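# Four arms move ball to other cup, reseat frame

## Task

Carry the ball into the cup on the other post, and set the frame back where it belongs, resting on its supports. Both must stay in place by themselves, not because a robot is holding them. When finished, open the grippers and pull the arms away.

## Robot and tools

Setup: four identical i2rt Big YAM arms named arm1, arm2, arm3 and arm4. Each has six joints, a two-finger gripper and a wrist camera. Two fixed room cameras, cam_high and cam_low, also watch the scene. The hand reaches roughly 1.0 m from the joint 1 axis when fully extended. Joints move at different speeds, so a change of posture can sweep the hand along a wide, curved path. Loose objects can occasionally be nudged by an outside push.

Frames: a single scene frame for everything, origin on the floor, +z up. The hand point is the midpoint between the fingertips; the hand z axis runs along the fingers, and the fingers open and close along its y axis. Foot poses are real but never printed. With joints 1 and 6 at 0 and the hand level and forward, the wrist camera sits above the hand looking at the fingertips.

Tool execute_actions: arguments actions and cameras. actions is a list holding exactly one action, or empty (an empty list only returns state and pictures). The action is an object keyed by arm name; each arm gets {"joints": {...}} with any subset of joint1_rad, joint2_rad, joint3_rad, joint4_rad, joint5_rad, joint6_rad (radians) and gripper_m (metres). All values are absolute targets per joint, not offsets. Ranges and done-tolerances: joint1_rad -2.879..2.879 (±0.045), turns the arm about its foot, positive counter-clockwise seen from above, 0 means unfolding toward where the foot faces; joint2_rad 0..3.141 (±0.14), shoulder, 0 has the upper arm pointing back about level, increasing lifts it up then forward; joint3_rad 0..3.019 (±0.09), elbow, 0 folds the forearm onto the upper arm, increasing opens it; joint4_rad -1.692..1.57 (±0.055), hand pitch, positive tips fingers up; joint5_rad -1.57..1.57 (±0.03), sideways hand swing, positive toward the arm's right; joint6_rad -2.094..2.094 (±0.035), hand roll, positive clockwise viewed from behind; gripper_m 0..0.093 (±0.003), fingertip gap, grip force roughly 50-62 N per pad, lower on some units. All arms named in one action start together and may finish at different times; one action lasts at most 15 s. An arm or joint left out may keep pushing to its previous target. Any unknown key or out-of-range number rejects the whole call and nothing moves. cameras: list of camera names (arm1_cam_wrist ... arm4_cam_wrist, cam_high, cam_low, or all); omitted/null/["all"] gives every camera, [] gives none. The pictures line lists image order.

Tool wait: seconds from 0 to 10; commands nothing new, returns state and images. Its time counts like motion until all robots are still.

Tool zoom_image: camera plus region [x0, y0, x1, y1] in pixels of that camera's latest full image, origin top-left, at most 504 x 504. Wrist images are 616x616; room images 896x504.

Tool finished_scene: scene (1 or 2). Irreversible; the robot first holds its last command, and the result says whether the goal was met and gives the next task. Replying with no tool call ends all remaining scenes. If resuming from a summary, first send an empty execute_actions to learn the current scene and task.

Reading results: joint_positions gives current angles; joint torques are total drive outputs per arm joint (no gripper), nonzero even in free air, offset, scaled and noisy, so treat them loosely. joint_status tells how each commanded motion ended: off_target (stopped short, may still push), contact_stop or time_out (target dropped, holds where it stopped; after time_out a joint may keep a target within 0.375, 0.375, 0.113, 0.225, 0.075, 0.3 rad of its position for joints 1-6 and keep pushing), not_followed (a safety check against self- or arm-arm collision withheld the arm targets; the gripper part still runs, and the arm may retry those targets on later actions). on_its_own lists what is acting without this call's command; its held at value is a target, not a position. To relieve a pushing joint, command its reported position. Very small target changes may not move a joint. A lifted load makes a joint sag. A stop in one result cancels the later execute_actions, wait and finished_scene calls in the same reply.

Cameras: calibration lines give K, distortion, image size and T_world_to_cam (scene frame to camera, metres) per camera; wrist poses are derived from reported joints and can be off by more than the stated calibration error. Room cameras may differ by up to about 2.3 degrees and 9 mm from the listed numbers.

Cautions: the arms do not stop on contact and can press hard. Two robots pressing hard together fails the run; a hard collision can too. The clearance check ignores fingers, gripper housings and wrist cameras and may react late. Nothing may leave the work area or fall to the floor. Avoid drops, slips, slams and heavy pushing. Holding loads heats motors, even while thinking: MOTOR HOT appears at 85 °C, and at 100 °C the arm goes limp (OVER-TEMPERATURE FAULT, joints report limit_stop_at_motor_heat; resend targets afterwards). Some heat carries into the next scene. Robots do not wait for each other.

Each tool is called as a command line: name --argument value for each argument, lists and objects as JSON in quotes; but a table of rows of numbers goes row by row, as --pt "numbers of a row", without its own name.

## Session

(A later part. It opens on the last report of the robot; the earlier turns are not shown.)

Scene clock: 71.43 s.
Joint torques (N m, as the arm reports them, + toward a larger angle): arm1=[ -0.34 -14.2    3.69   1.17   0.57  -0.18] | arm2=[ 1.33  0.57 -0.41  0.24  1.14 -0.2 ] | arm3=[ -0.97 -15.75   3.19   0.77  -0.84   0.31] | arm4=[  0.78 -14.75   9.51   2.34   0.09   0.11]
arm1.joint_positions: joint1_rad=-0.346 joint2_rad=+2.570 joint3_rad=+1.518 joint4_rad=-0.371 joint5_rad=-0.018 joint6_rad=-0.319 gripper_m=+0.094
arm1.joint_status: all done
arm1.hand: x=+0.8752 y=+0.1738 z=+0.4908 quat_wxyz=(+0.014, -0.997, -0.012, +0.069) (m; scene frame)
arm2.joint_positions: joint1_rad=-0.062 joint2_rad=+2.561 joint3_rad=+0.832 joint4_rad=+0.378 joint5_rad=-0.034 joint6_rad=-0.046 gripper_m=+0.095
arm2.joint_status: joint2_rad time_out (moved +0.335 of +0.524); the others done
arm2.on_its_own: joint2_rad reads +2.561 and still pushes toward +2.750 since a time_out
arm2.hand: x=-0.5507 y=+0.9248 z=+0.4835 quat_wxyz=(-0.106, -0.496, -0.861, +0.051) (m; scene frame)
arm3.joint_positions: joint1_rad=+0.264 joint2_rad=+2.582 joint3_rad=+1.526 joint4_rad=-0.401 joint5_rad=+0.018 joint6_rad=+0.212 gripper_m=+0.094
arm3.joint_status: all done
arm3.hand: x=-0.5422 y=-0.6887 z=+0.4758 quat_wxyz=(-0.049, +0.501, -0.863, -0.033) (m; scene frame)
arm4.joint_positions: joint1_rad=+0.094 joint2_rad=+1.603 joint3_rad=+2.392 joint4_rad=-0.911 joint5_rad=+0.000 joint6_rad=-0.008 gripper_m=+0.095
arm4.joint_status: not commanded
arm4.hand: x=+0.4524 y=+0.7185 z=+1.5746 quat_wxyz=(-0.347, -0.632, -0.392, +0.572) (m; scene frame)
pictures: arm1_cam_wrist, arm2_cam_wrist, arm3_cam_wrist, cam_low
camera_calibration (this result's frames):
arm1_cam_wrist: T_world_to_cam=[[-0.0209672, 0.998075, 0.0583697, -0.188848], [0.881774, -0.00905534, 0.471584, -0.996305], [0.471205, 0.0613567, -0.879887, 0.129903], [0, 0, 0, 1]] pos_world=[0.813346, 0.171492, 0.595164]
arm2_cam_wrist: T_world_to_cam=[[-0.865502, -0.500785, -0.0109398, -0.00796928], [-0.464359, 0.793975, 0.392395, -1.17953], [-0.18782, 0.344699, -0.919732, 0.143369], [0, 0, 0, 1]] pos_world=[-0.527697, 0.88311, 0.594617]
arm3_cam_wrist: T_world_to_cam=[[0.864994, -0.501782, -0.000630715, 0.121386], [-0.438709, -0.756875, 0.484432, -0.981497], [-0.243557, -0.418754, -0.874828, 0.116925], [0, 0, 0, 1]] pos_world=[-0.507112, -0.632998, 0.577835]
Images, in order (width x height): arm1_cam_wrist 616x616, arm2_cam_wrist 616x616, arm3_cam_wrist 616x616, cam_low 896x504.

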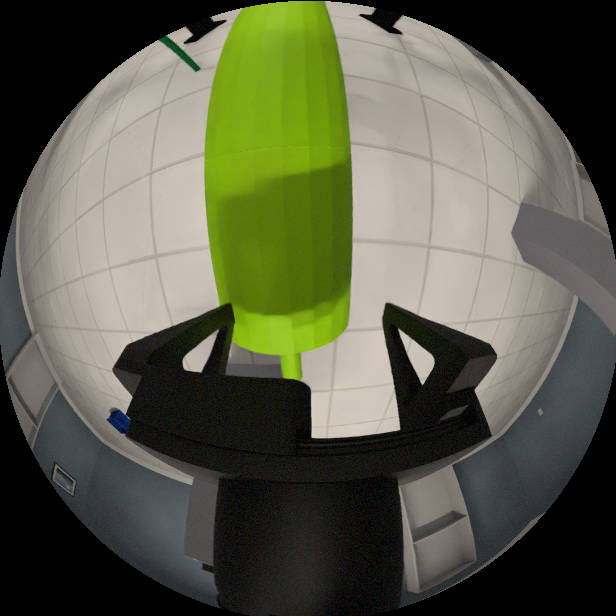

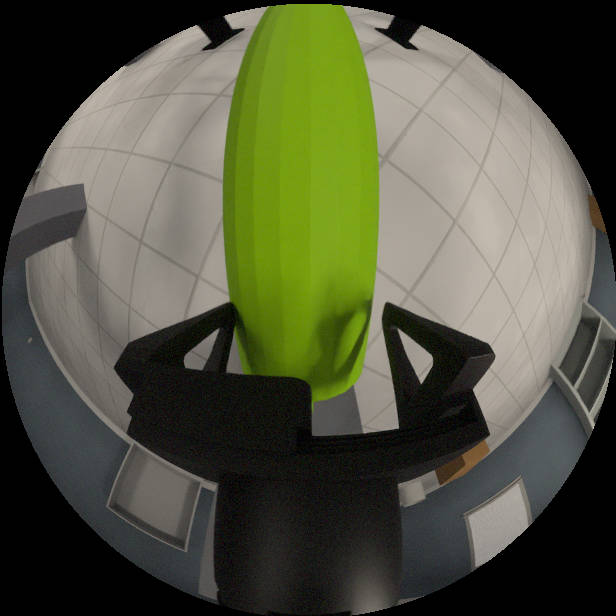

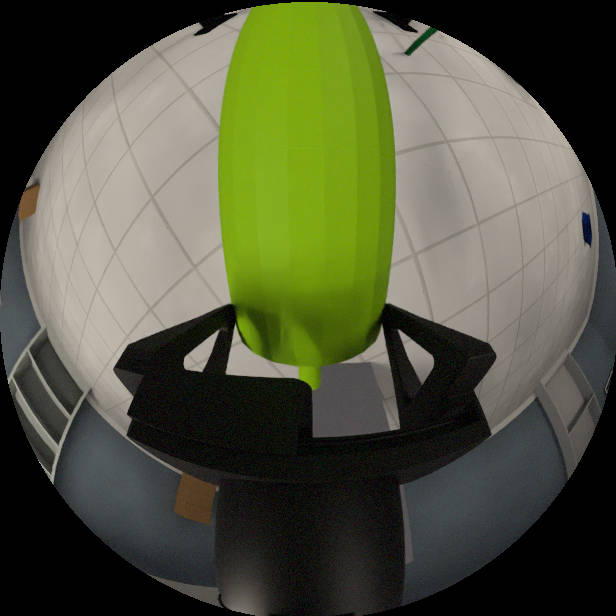

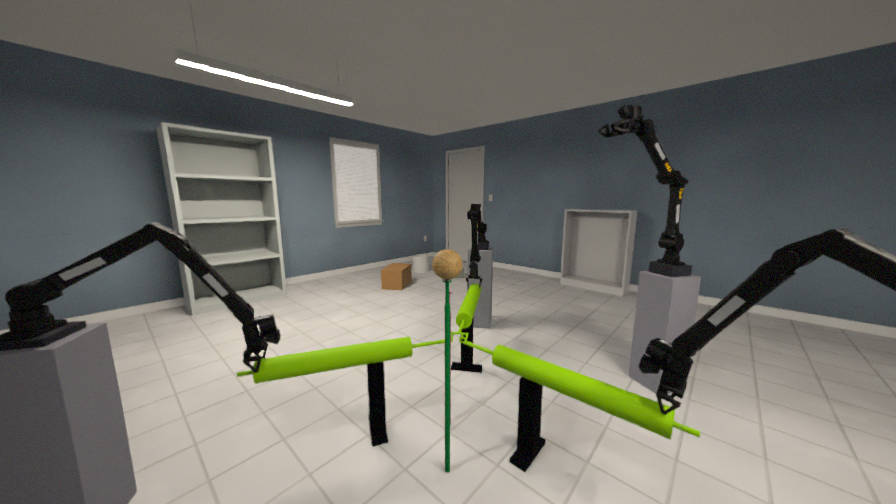

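execute_actions --actions '[{"arm1":{"joints":{"joint2_rad":2.46}},"arm2":{"joints":{"joint2_rad":2.44}},"arm3":{"joints":{"joint2_rad":2.45}}}]' --cameras '[]'

execute_actions --actions '[{"arm1":{"joints":{"joint3_rad":1.42,"joint4_rad":-0.52}},"arm2":{"joints":{"joint3_rad":0.65,"joint4_rad":0.2}},"arm3":{"joints":{"joint3_rad":1.42,"joint4_rad":-0.55}}}]' --cameras '[]'

execute_actions --actions '[{"arm1":{"joints":{"joint2_rad":2.56,"joint3_rad":1.45,"joint4_rad":-0.5}},"arm2":{"joints":{"joint2_rad":2.58,"joint3_rad":0.70,"joint4_rad":0.22}},"arm3":{"joints":{"joint2_rad":2.55,"joint3_rad":1.45,"joint4_rad":-0.52}}}]' --cameras '[]'

execute_actions --actions '[{"arm1":{"joints":{"joint2_rad":2.63,"joint3_rad":1.49,"joint4_rad":-0.44}},"arm2":{"joints":{"joint2_rad":2.69,"joint3_rad":0.78,"joint4_rad":0.28}},"arm3":{"joints":{"joint2_rad":2.61,"joint3_rad":1.49,"joint4_rad":-0.46}}}]' --cameras '[]'

execute_actions --actions '[{"arm1":{"joints":{"joint2_rad":2.665,"joint3_rad":1.51,"joint4_rad":-0.37}},"arm2":{"joints":{"joint2_rad":2.75,"joint3_rad":0.84,"joint4_rad":0.34}},"arm3":{"joints":{"joint2_rad":2.645,"joint3_rad":1.515,"joint4_rad":-0.41}}}]' --cameras '["arm1_cam_wrist","arm2_cam_wrist","arm3_cam_wrist","cam_low"]'

Scene clock: 85.17 s.
Joint torques (N m, as the arm reports them, + toward a larger angle): arm1=[ -0.36 -21.6    5.46   1.33  -0.07  -0.14] | arm2=[  0.91 -13.36  -0.02   0.58   0.06  -0.11] | arm3=[ -0.96 -21.32   5.16   0.99  -0.17   0.29] | arm4=[  0.8  -14.78   9.5    2.34   0.09   0.11]
arm1.joint_positions: joint1_rad=-0.346 joint2_rad=+2.456 joint3_rad=+1.504 joint4_rad=-0.371 joint5_rad=-0.004 joint6_rad=-0.323 gripper_m=+0.094
arm1.joint_status: all done
arm1.hand: x=+0.8400 y=+0.1873 z=+0.5556 quat_wxyz=(+0.036, -0.993, -0.013, +0.115) (m; scene frame)
arm2.joint_positions: joint1_rad=-0.057 joint2_rad=+2.450 joint3_rad=+0.841 joint4_rad=+0.372 joint5_rad=-0.005 joint6_rad=-0.057 gripper_m=+0.095
arm2.joint_status: all done
arm2.hand: x=-0.5290 y=+0.8766 z=+0.5253 quat_wxyz=(-0.145, -0.486, -0.857, +0.094) (m; scene frame)
arm3.joint_positions: joint1_rad=+0.265 joint2_rad=+2.455 joint3_rad=+1.506 joint4_rad=-0.401 joint5_rad=+0.002 joint6_rad=+0.214 gripper_m=+0.094
arm3.joint_status: all done
arm3.hand: x=-0.5339 y=-0.6503 z=+0.5464 quat_wxyz=(-0.083, +0.499, -0.859, -0.075) (m; scene frame)
arm4.joint_positions: joint1_rad=+0.094 joint2_rad=+1.603 joint3_rad=+2.392 joint4_rad=-0.911 joint5_rad=+0.000 joint6_rad=-0.008 gripper_m=+0.095
arm4.joint_status: not commanded
arm4.hand: x=+0.4524 y=+0.7185 z=+1.5746 quat_wxyz=(-0.347, -0.632, -0.392, +0.572) (m; scene frame)
pictures: none
No camera images: the call's "cameras" was empty. Leave "cameras" out to get every camera's image.

Scene clock: 86.20 s.
Joint torques (N m, as the arm reports them, + toward a larger angle): arm1=[ -0.34 -20.27   4.95  -0.03  -0.07  -0.15] | arm2=[  0.96 -10.45  -1.86   0.07   0.05  -0.12] | arm3=[ -0.95 -19.83   4.58   0.2   -0.16   0.29] | arm4=[  0.75 -14.77   9.5    2.34   0.09   0.11]
arm1.joint_positions: joint1_rad=-0.346 joint2_rad=+2.456 joint3_rad=+1.410 joint4_rad=-0.505 joint5_rad=-0.004 joint6_rad=-0.323 gripper_m=+0.094
arm1.joint_status: all done
arm1.hand: x=+0.9219 y=+0.1623 z=+0.5294 quat_wxyz=(+0.001, -1.000, -0.013, +0.007) (m; scene frame)
arm2.joint_positions: joint1_rad=-0.057 joint2_rad=+2.450 joint3_rad=+0.647 joint4_rad=+0.210 joint5_rad=-0.005 joint6_rad=-0.057 gripper_m=+0.095
arm2.joint_status: all done
arm2.hand: x=-0.6027 y=+1.0182 z=+0.5197 quat_wxyz=(+0.004, -0.494, -0.869, -0.002) (m; scene frame)
arm3.joint_positions: joint1_rad=+0.265 joint2_rad=+2.455 joint3_rad=+1.405 joint4_rad=-0.544 joint5_rad=+0.002 joint6_rad=+0.214 gripper_m=+0.094
arm3.joint_status: all done
arm3.hand: x=-0.5614 y=-0.7375 z=+0.5196 quat_wxyz=(+0.007, +0.502, -0.865, +0.006) (m; scene frame)
arm4.joint_positions: joint1_rad=+0.094 joint2_rad=+1.603 joint3_rad=+2.392 joint4_rad=-0.911 joint5_rad=+0.000 joint6_rad=-0.008 gripper_m=+0.095
arm4.joint_status: not commanded
arm4.hand: x=+0.4524 y=+0.7185 z=+1.5746 quat_wxyz=(-0.347, -0.632, -0.392, +0.572) (m; scene frame)
pictures: none
No camera images: the call's "cameras" was empty. Leave "cameras" out to get every camera's image.

Scene clock: 87.20 s.
Joint torques (N m, as the arm reports them, + toward a larger angle): arm1=[ -0.36 -19.54   4.47   0.6   -0.07  -0.14] | arm2=[ 0.75 -9.65 -3.46  0.63  0.05 -0.12] | arm3=[ -1.1  -18.27   4.28   0.67  -0.17   0.3 ] | arm4=[  0.79 -14.78   9.51   2.35   0.09   0.11]
arm1.joint_positions: joint1_rad=-0.346 joint2_rad=+2.546 joint3_rad=+1.439 joint4_rad=-0.505 joint5_rad=-0.004 joint6_rad=-0.323 gripper_m=+0.094
arm1.joint_status: all done
arm1.hand: x=+0.9417 y=+0.1563 z=+0.4872 quat_wxyz=(-0.008, -1.000, -0.013, -0.023) (m; scene frame)
arm2.joint_positions: joint1_rad=-0.057 joint2_rad=+2.575 joint3_rad=+0.708 joint4_rad=+0.210 joint5_rad=-0.005 joint6_rad=-0.057 gripper_m=+0.095
arm2.joint_status: all done
arm2.hand: x=-0.6109 y=+1.0337 z=+0.4835 quat_wxyz=(+0.030, -0.494, -0.869, -0.019) (m; scene frame)
arm3.joint_positions: joint1_rad=+0.265 joint2_rad=+2.532 joint3_rad=+1.434 joint4_rad=-0.525 joint5_rad=+0.002 joint6_rad=+0.214 gripper_m=+0.094
arm3.joint_status: all done
arm3.hand: x=-0.5643 y=-0.7466 z=+0.4849 quat_wxyz=(+0.017, +0.502, -0.865, +0.016) (m; scene frame)
arm4.joint_positions: joint1_rad=+0.094 joint2_rad=+1.603 joint3_rad=+2.392 joint4_rad=-0.911 joint5_rad=+0.000 joint6_rad=-0.008 gripper_m=+0.095
arm4.joint_status: not commanded
arm4.hand: x=+0.4524 y=+0.7185 z=+1.5746 quat_wxyz=(-0.347, -0.632, -0.392, +0.572) (m; scene frame)
pictures: none
No camera images: the call's "cameras" was empty. Leave "cameras" out to get every camera's image.

Scene clock: 88.07 s.
Joint torques (N m, as the arm reports them, + toward a larger angle): arm1=[ -0.36 -18.88   4.57   0.96  -0.07  -0.14] | arm2=[ 0.91 -9.69 -3.5   0.86  0.06 -0.11] | arm3=[ -0.94 -17.58   4.54   0.9   -0.16   0.3 ] | arm4=[  0.76 -14.76   9.5    2.35   0.09   0.1 ]
arm1.joint_positions: joint1_rad=-0.346 joint2_rad=+2.605 joint3_rad=+1.476 joint4_rad=-0.454 joint5_rad=-0.004 joint6_rad=-0.323 gripper_m=+0.094
arm1.joint_status: all done
arm1.hand: x=+0.9335 y=+0.1588 z=+0.4627 quat_wxyz=(-0.004, -1.000, -0.013, -0.008) (m; scene frame)
arm2.joint_positions: joint1_rad=-0.057 joint2_rad=+2.677 joint3_rad=+0.785 joint4_rad=+0.265 joint5_rad=-0.005 joint6_rad=-0.057 gripper_m=+0.095
arm2.joint_status: all done
arm2.hand: x=-0.6055 y=+1.0229 z=+0.4492 quat_wxyz=(+0.018, -0.494, -0.869, -0.011) (m; scene frame)
arm3.joint_positions: joint1_rad=+0.265 joint2_rad=+2.582 joint3_rad=+1.470 joint4_rad=-0.469 joint5_rad=+0.002 joint6_rad=+0.214 gripper_m=+0.094
arm3.joint_status: all done
arm3.hand: x=-0.5604 y=-0.7342 z=+0.4641 quat_wxyz=(+0.002, +0.502, -0.865, +0.002) (m; scene frame)
arm4.joint_positions: joint1_rad=+0.094 joint2_rad=+1.603 joint3_rad=+2.392 joint4_rad=-0.911 joint5_rad=+0.000 joint6_rad=-0.008 gripper_m=+0.095
arm4.joint_status: not commanded
arm4.hand: x=+0.4524 y=+0.7185 z=+1.5746 quat_wxyz=(-0.347, -0.632, -0.392, +0.572) (m; scene frame)
pictures: none
No camera images: the call's "cameras" was empty. Leave "cameras" out to get every camera's image.

Scene clock: 88.80 s.
Joint torques (N m, as the arm reports them, + toward a larger angle): arm1=[ -0.36 -18.64   4.9    1.16  -0.06  -0.14] | arm2=[ 0.86 -9.09 -3.03  1.04  0.05 -0.11] | arm3=[ -0.91 -17.83   4.71   1.02  -0.17   0.3 ] | arm4=[  0.76 -14.78   9.51   2.35   0.09   0.11]
arm1.joint_positions: joint1_rad=-0.346 joint2_rad=+2.635 joint3_rad=+1.491 joint4_rad=-0.387 joint5_rad=-0.004 joint6_rad=-0.323 gripper_m=+0.094
arm1.joint_status: all done
arm1.hand: x=+0.9227 y=+0.1622 z=+0.4494 quat_wxyz=(+0.004, -1.000, -0.013, +0.016) (m; scene frame)
arm2.joint_positions: joint1_rad=-0.057 joint2_rad=+2.730 joint3_rad=+0.841 joint4_rad=+0.321 joint5_rad=-0.005 joint6_rad=-0.057 gripper_m=+0.095
arm2.joint_status: all done
arm2.hand: x=-0.5961 y=+1.0045 z=+0.4289 quat_wxyz=(-0.007, -0.494, -0.869, +0.005) (m; scene frame)
arm3.joint_positions: joint1_rad=+0.265 joint2_rad=+2.614 joint3_rad=+1.492 joint4_rad=-0.420 joint5_rad=+0.002 joint6_rad=+0.214 gripper_m=+0.094
arm3.joint_status: all done
arm3.hand: x=-0.5573 y=-0.7243 z=+0.4510 quat_wxyz=(-0.012, +0.502, -0.865, -0.011) (m; scene frame)
arm4.joint_positions: joint1_rad=+0.094 joint2_rad=+1.603 joint3_rad=+2.392 joint4_rad=-0.911 joint5_rad=+0.000 joint6_rad=-0.008 gripper_m=+0.095
arm4.joint_status: not commanded
arm4.hand: x=+0.4524 y=+0.7185 z=+1.5746 quat_wxyz=(-0.347, -0.632, -0.392, +0.572) (m; scene frame)
pictures: arm1_cam_wrist, arm2_cam_wrist, arm3_cam_wrist, cam_low
camera_calibration (this result's frames):
arm1_cam_wrist: T_world_to_cam=[[-0.0280996, 0.998863, 0.0384991, -0.158446], [0.826492, 0.00155295, 0.562946, -1.01052], [0.562247, 0.0476378, -0.825596, -0.0343648], [0, 0, 0, 1]] pos_world=[0.850055, 0.161472, 0.546597]
arm2_cam_wrist: T_world_to_cam=[[-0.860192, -0.509909, 0.00790758, -0.0036389], [-0.410514, 0.701551, 0.582498, -1.19904], [-0.302569, 0.497814, -0.812794, -0.210867], [0, 0, 0, 1]] pos_world=[-0.559155, 0.944305, 0.527075]
arm3_cam_wrist: T_world_to_cam=[[0.865504, -0.500897, 0.0021469, 0.116216], [-0.416631, -0.717508, 0.558211, -0.995564], [-0.278066, -0.484029, -0.829696, -0.0102249], [0, 0, 0, 1]] pos_world=[-0.518211, -0.661063, 0.547002]
Images, in order (width x height): arm1_cam_wrist 616x616, arm2_cam_wrist 616x616, arm3_cam_wrist 616x616, cam_low 896x504.

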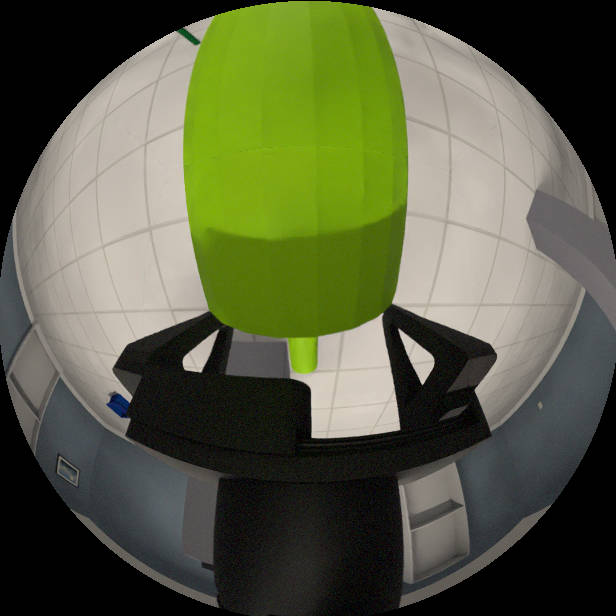

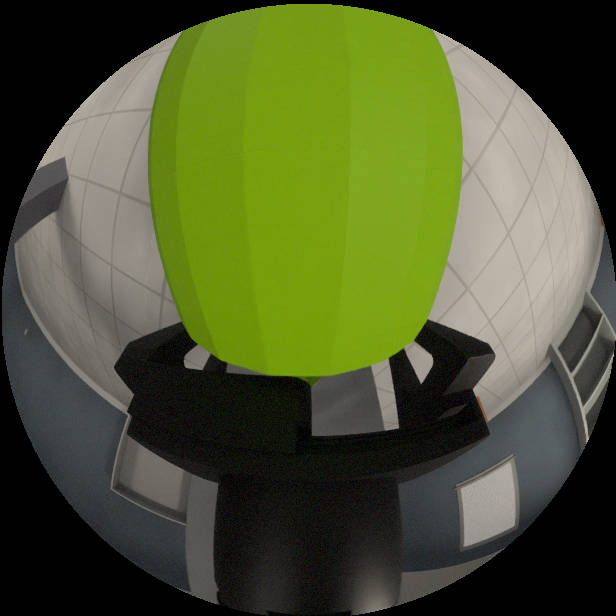

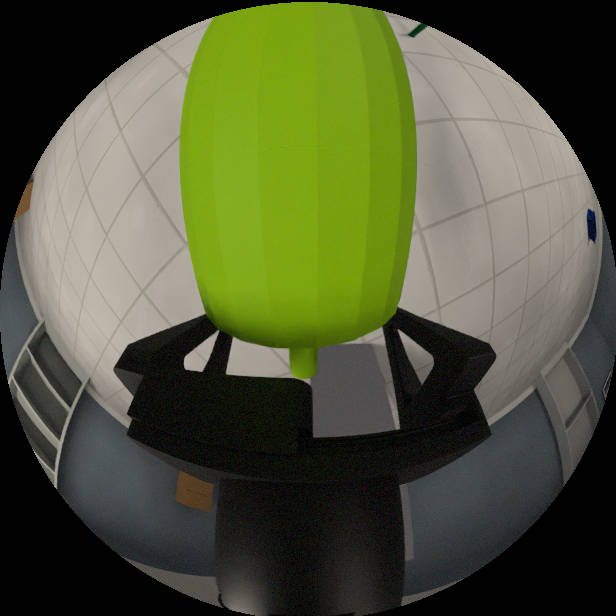

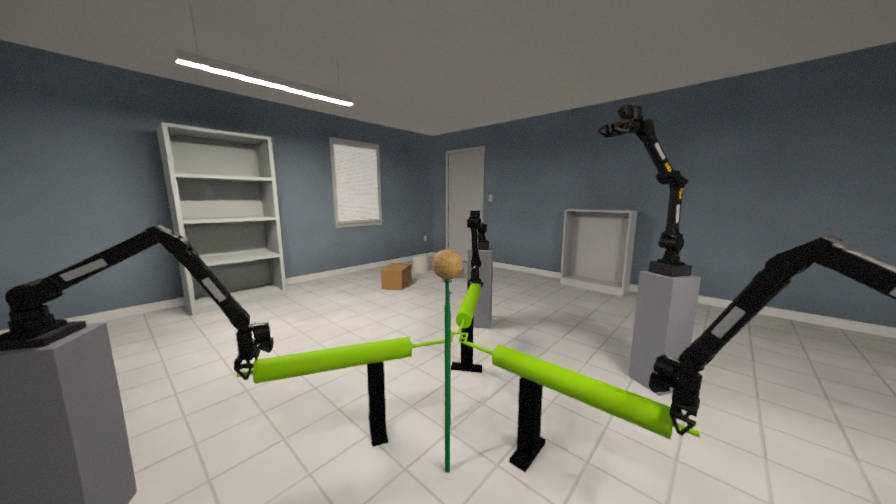

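execute_actions --actions '[{"arm1":{"joints":{"joint1_rad":-0.335,"joint2_rad":2.70}},"arm2":{"joints":{"joint3_rad":0.815}},"arm3":{"joints":{"joint1_rad":0.295,"joint2_rad":2.68}}}]' --cameras '[]'

execute_actions --actions '[{"arm1":{"joints":{"gripper_m":0}},"arm2":{"joints":{"gripper_m":0}},"arm3":{"joints":{"gripper_m":0}}}]' --cameras '["arm1_cam_wrist","arm2_cam_wrist","arm3_cam_wrist","cam_low","cam_high"]'

zoom_image --camera "cam_low" --region '[630, 360, 750, 460]'

zoom_image --camera "cam_low" --region '[200, 310, 300, 400]'

Scene clock: 94.73 s.
Joint torques (N m, as the arm reports them, + toward a larger angle): arm1=[  0.43 -18.99   4.4    1.02  -0.07  -0.14] | arm2=[ 0.99 -9.54 -4.65  1.01  0.05 -0.12] | arm3=[ -1.14 -17.75   4.2    0.92  -0.15   0.3 ] | arm4=[  0.75 -14.82   9.51   2.34   0.09   0.11]
arm1.joint_positions: joint1_rad=-0.342 joint2_rad=+2.676 joint3_rad=+1.494 joint4_rad=-0.385 joint5_rad=-0.004 joint6_rad=-0.323 gripper_m=+0.094
arm1.joint_status: all done
arm1.hand: x=+0.9390 y=+0.1549 z=+0.4284 quat_wxyz=(-0.001, -1.000, -0.015, -0.001) (m; scene frame)
arm2.joint_positions: joint1_rad=-0.057 joint2_rad=+2.730 joint3_rad=+0.833 joint4_rad=+0.321 joint5_rad=-0.005 joint6_rad=-0.057 gripper_m=+0.095
arm2.joint_status: all done
arm2.hand: x=-0.5982 y=+1.0086 z=+0.4298 quat_wxyz=(-0.004, -0.494, -0.869, +0.003) (m; scene frame)
arm3.joint_positions: joint1_rad=+0.283 joint2_rad=+2.655 joint3_rad=+1.495 joint4_rad=-0.418 joint5_rad=+0.002 joint6_rad=+0.214 gripper_m=+0.094
arm3.joint_status: all done
arm3.hand: x=-0.5717 y=-0.7376 z=+0.4300 quat_wxyz=(+0.001, +0.510, -0.860, +0.001) (m; scene frame)
arm4.joint_positions: joint1_rad=+0.094 joint2_rad=+1.603 joint3_rad=+2.392 joint4_rad=-0.911 joint5_rad=+0.000 joint6_rad=-0.008 gripper_m=+0.095
arm4.joint_status: not commanded
arm4.hand: x=+0.4524 y=+0.7185 z=+1.5746 quat_wxyz=(-0.347, -0.632, -0.392, +0.572) (m; scene frame)
pictures: none
No camera images: the call's "cameras" was empty. Leave "cameras" out to get every camera's image.

Scene clock: 95.47 s.
Joint torques (N m, as the arm reports them, + toward a larger angle): arm1=[  0.46 -18.88   4.3    0.91  -0.35  -0.04] | arm2=[ 0.84 -9.49 -4.55  1.    0.23 -0.13] | arm3=[ -1.21 -17.79   4.21   0.88  -0.25   0.27] | arm4=[  0.73 -14.8    9.51   2.34   0.09   0.1 ]
arm1.joint_positions: joint1_rad=-0.342 joint2_rad=+2.676 joint3_rad=+1.495 joint4_rad=-0.381 joint5_rad=+0.003 joint6_rad=-0.334 gripper_m=+0.019
arm1.joint_status: gripper_m off_target (ended at +0.019, target +0.000)
arm1.hand: x=+0.9380 y=+0.1566 z=+0.4286 quat_wxyz=(+0.003, -1.000, -0.020, +0.000) (m; scene frame)
arm2.joint_positions: joint1_rad=-0.056 joint2_rad=+2.730 joint3_rad=+0.833 joint4_rad=+0.322 joint5_rad=-0.010 joint6_rad=-0.055 gripper_m=+0.019
arm2.joint_status: gripper_m off_target (ended at +0.018, target +0.000)
arm2.hand: x=-0.5972 y=+1.0091 z=+0.4297 quat_wxyz=(-0.005, -0.495, -0.869, +0.001) (m; scene frame)
arm3.joint_positions: joint1_rad=+0.283 joint2_rad=+2.655 joint3_rad=+1.495 joint4_rad=-0.418 joint5_rad=+0.004 joint6_rad=+0.217 gripper_m=+0.018
arm3.joint_status: gripper_m off_target (ended at +0.018, target +0.000)
arm3.hand: x=-0.5714 y=-0.7378 z=+0.4300 quat_wxyz=(+0.000, +0.509, -0.861, +0.002) (m; scene frame)
arm4.joint_positions: joint1_rad=+0.094 joint2_rad=+1.603 joint3_rad=+2.392 joint4_rad=-0.911 joint5_rad=+0.000 joint6_rad=-0.008 gripper_m=+0.095
arm4.joint_status: not commanded
arm4.hand: x=+0.4524 y=+0.7185 z=+1.5746 quat_wxyz=(-0.347, -0.632, -0.392, +0.572) (m; scene frame)
pictures: arm1_cam_wrist, arm2_cam_wrist, arm3_cam_wrist, cam_high, cam_low
camera_calibration (this result's frames):
arm1_cam_wrist: T_world_to_cam=[[-0.0439599, 0.998438, 0.0344764, -0.134944], [0.807787, 0.0152178, 0.589279, -1.00725], [0.587834, 0.0537542, -0.807194, -0.0927235], [0, 0, 0, 1]] pos_world=[0.862213, 0.155046, 0.523355]
arm2_cam_wrist: T_world_to_cam=[[-0.860572, -0.509322, 0.00255237, -0.000738828], [-0.410616, 0.696742, 0.588171, -1.20087], [-0.301347, 0.505115, -0.808733, -0.221294], [0, 0, 0, 1]] pos_world=[-0.560419, 0.948099, 0.527351]
arm3_cam_wrist: T_world_to_cam=[[0.872932, -0.487696, 0.0119831, 0.131436], [-0.401061, -0.703445, 0.586784, -0.99232], [-0.277742, -0.517028, -0.809655, -0.0709051], [0, 0, 0, 1]] pos_world=[-0.532409, -0.670602, 0.523294]
Images, in order (width x height): arm1_cam_wrist 616x616, arm2_cam_wrist 616x616, arm3_cam_wrist 616x616, cam_high 896x504, cam_low 896x504.

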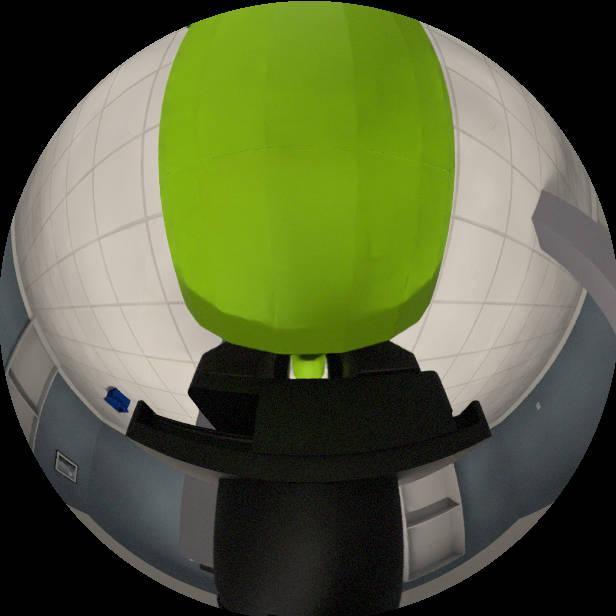

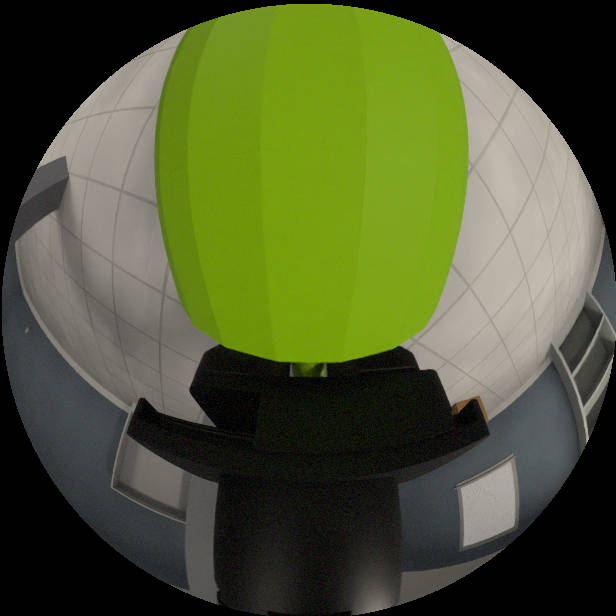

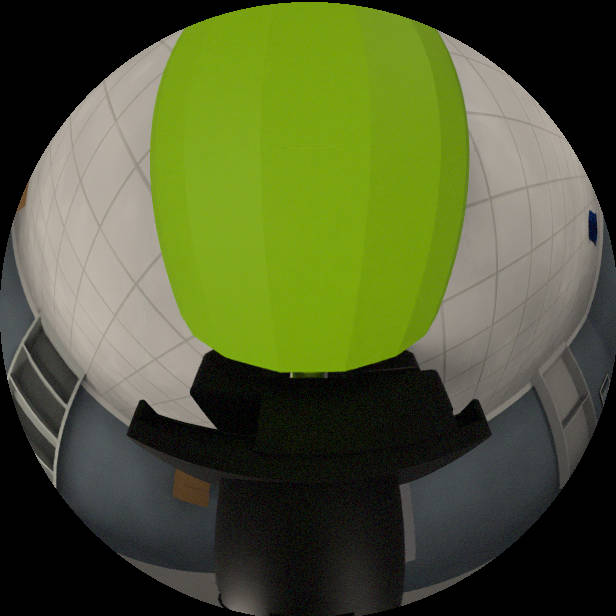

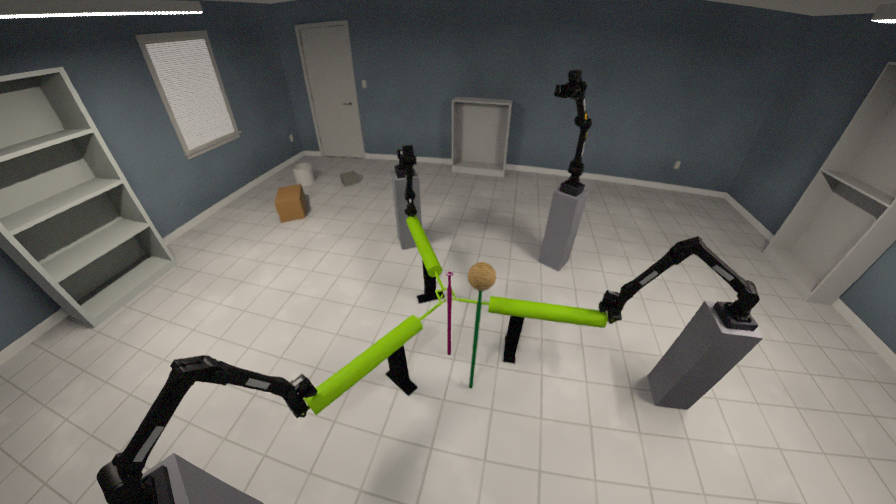

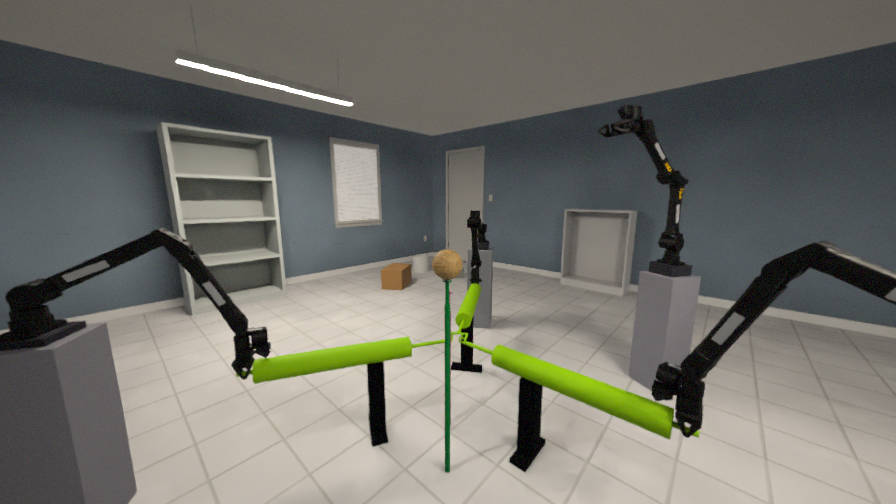

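Region (630, 360, 750, 460) of cam_low's 896x504 image, scaled by 4.200, with more detail than that image has.

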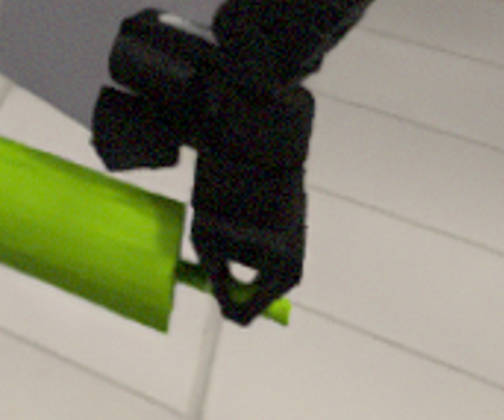

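Region (200, 310, 300, 400) of cam_low's 896x504 image, scaled by 5.040, with more detail than that image has; it fills the top 454 rows of this view, and the rest is white.

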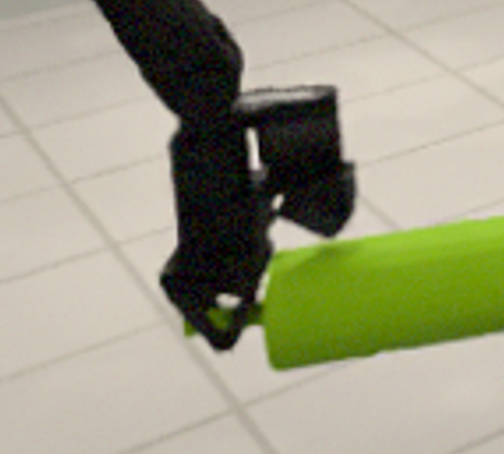

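execute_actions --actions '[{"arm1":{"joints":{"joint2_rad":2.56,"joint3_rad":1.48,"joint4_rad":-0.41}},"arm2":{"joints":{"joint2_rad":2.61,"joint3_rad":0.77,"joint4_rad":0.29}},"arm3":{"joints":{"joint2_rad":2.54,"joint3_rad":1.48,"joint4_rad":-0.44}}}]' --cameras '[]'

execute_actions --actions '[{"arm1":{"joints":{"joint2_rad":2.48,"joint3_rad":1.44,"joint4_rad":-0.45}},"arm2":{"joints":{"joint2_rad":2.51,"joint3_rad":0.72,"joint4_rad":0.24}},"arm3":{"joints":{"joint2_rad":2.46,"joint3_rad":1.445,"joint4_rad":-0.475}}}]' --cameras '["cam_low"]'

Scene clock: 108.53 s.
Joint torques (N m, as the arm reports them, + toward a larger angle): arm1=[  0.49 -25.44   4.47   0.43  -0.44  -0.04] | arm2=[  0.76 -13.32  -3.55   0.16   0.15  -0.14] | arm3=[ -1.58 -24.71   4.1    0.48  -0.09   0.23] | arm4=[  0.78 -14.79   9.51   2.36   0.09   0.1 ]
arm1.joint_positions: joint1_rad=-0.340 joint2_rad=+2.619 joint3_rad=+1.465 joint4_rad=-0.408 joint5_rad=+0.005 joint6_rad=-0.333 gripper_m=+0.019
arm1.joint_status: all done
arm1.hand: x=+0.9348 y=+0.1567 z=+0.4536 quat_wxyz=(+0.004, -1.000, -0.021, +0.000) (m; scene frame)
arm2.joint_positions: joint1_rad=-0.056 joint2_rad=+2.653 joint3_rad=+0.777 joint4_rad=+0.299 joint5_rad=-0.007 joint6_rad=-0.054 gripper_m=+0.019
arm2.joint_status: all done
arm2.hand: x=-0.5980 y=+1.0101 z=+0.4557 quat_wxyz=(-0.004, -0.495, -0.869, +0.001) (m; scene frame)
arm3.joint_positions: joint1_rad=+0.287 joint2_rad=+2.603 joint3_rad=+1.464 joint4_rad=-0.440 joint5_rad=+0.000 joint6_rad=+0.221 gripper_m=+0.018
arm3.joint_status: all done
arm3.hand: x=-0.5736 y=-0.7363 z=+0.4525 quat_wxyz=(+0.002, +0.508, -0.861, +0.001) (m; scene frame)
arm4.joint_positions: joint1_rad=+0.094 joint2_rad=+1.603 joint3_rad=+2.392 joint4_rad=-0.911 joint5_rad=+0.000 joint6_rad=-0.008 gripper_m=+0.095
arm4.joint_status: not commanded
arm4.hand: x=+0.4524 y=+0.7185 z=+1.5746 quat_wxyz=(-0.347, -0.632, -0.392, +0.572) (m; scene frame)
pictures: none
No camera images: the call's "cameras" was empty. Leave "cameras" out to get every camera's image.

Scene clock: 109.33 s.
Joint torques (N m, as the arm reports them, + toward a larger angle): arm1=[  0.38 -24.92   5.     0.55  -0.44  -0.05] | arm2=[  0.8  -13.09  -2.22   0.1    0.15  -0.15] | arm3=[ -1.7  -24.49   4.72   0.69  -0.09   0.23] | arm4=[  0.79 -14.79   9.5    2.34   0.09   0.11]
arm1.joint_positions: joint1_rad=-0.341 joint2_rad=+2.535 joint3_rad=+1.421 joint4_rad=-0.452 joint5_rad=+0.005 joint6_rad=-0.333 gripper_m=+0.019
arm1.joint_status: all done
arm1.hand: x=+0.9341 y=+0.1576 z=+0.4901 quat_wxyz=(+0.003, -1.000, -0.020, -0.002) (m; scene frame)
arm2.joint_positions: joint1_rad=-0.056 joint2_rad=+2.552 joint3_rad=+0.716 joint4_rad=+0.250 joint5_rad=-0.007 joint6_rad=-0.054 gripper_m=+0.019
arm2.joint_status: all done
arm2.hand: x=-0.5984 y=+1.0112 z=+0.4879 quat_wxyz=(+0.000, -0.495, -0.869, -0.001) (m; scene frame)
arm3.joint_positions: joint1_rad=+0.288 joint2_rad=+2.521 joint3_rad=+1.421 joint4_rad=-0.480 joint5_rad=+0.000 joint6_rad=+0.222 gripper_m=+0.018
arm3.joint_status: all done
arm3.hand: x=-0.5741 y=-0.7354 z=+0.4879 quat_wxyz=(+0.002, +0.508, -0.861, +0.001) (m; scene frame)
arm4.joint_positions: joint1_rad=+0.094 joint2_rad=+1.603 joint3_rad=+2.392 joint4_rad=-0.911 joint5_rad=+0.000 joint6_rad=-0.008 gripper_m=+0.095
arm4.joint_status: not commanded
arm4.hand: x=+0.4524 y=+0.7185 z=+1.5746 quat_wxyz=(-0.347, -0.632, -0.392, +0.572) (m; scene frame)
pictures: cam_low
Images, in order (width x height): cam_low 896x504.

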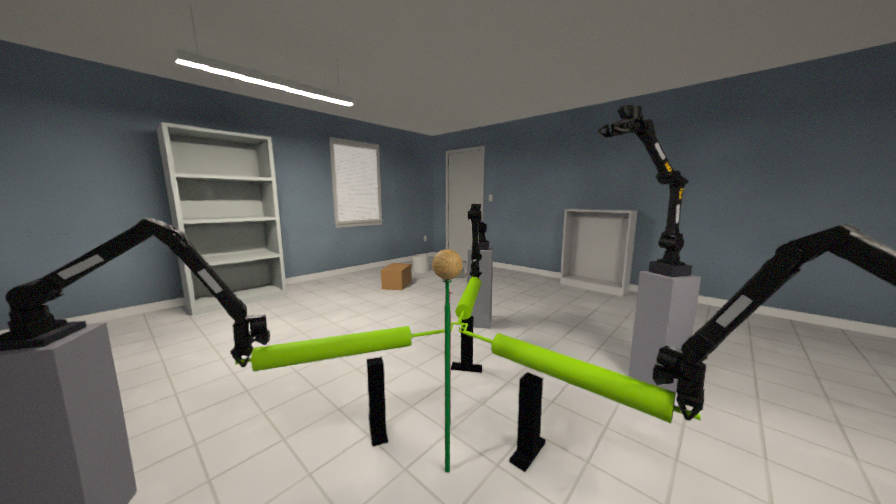

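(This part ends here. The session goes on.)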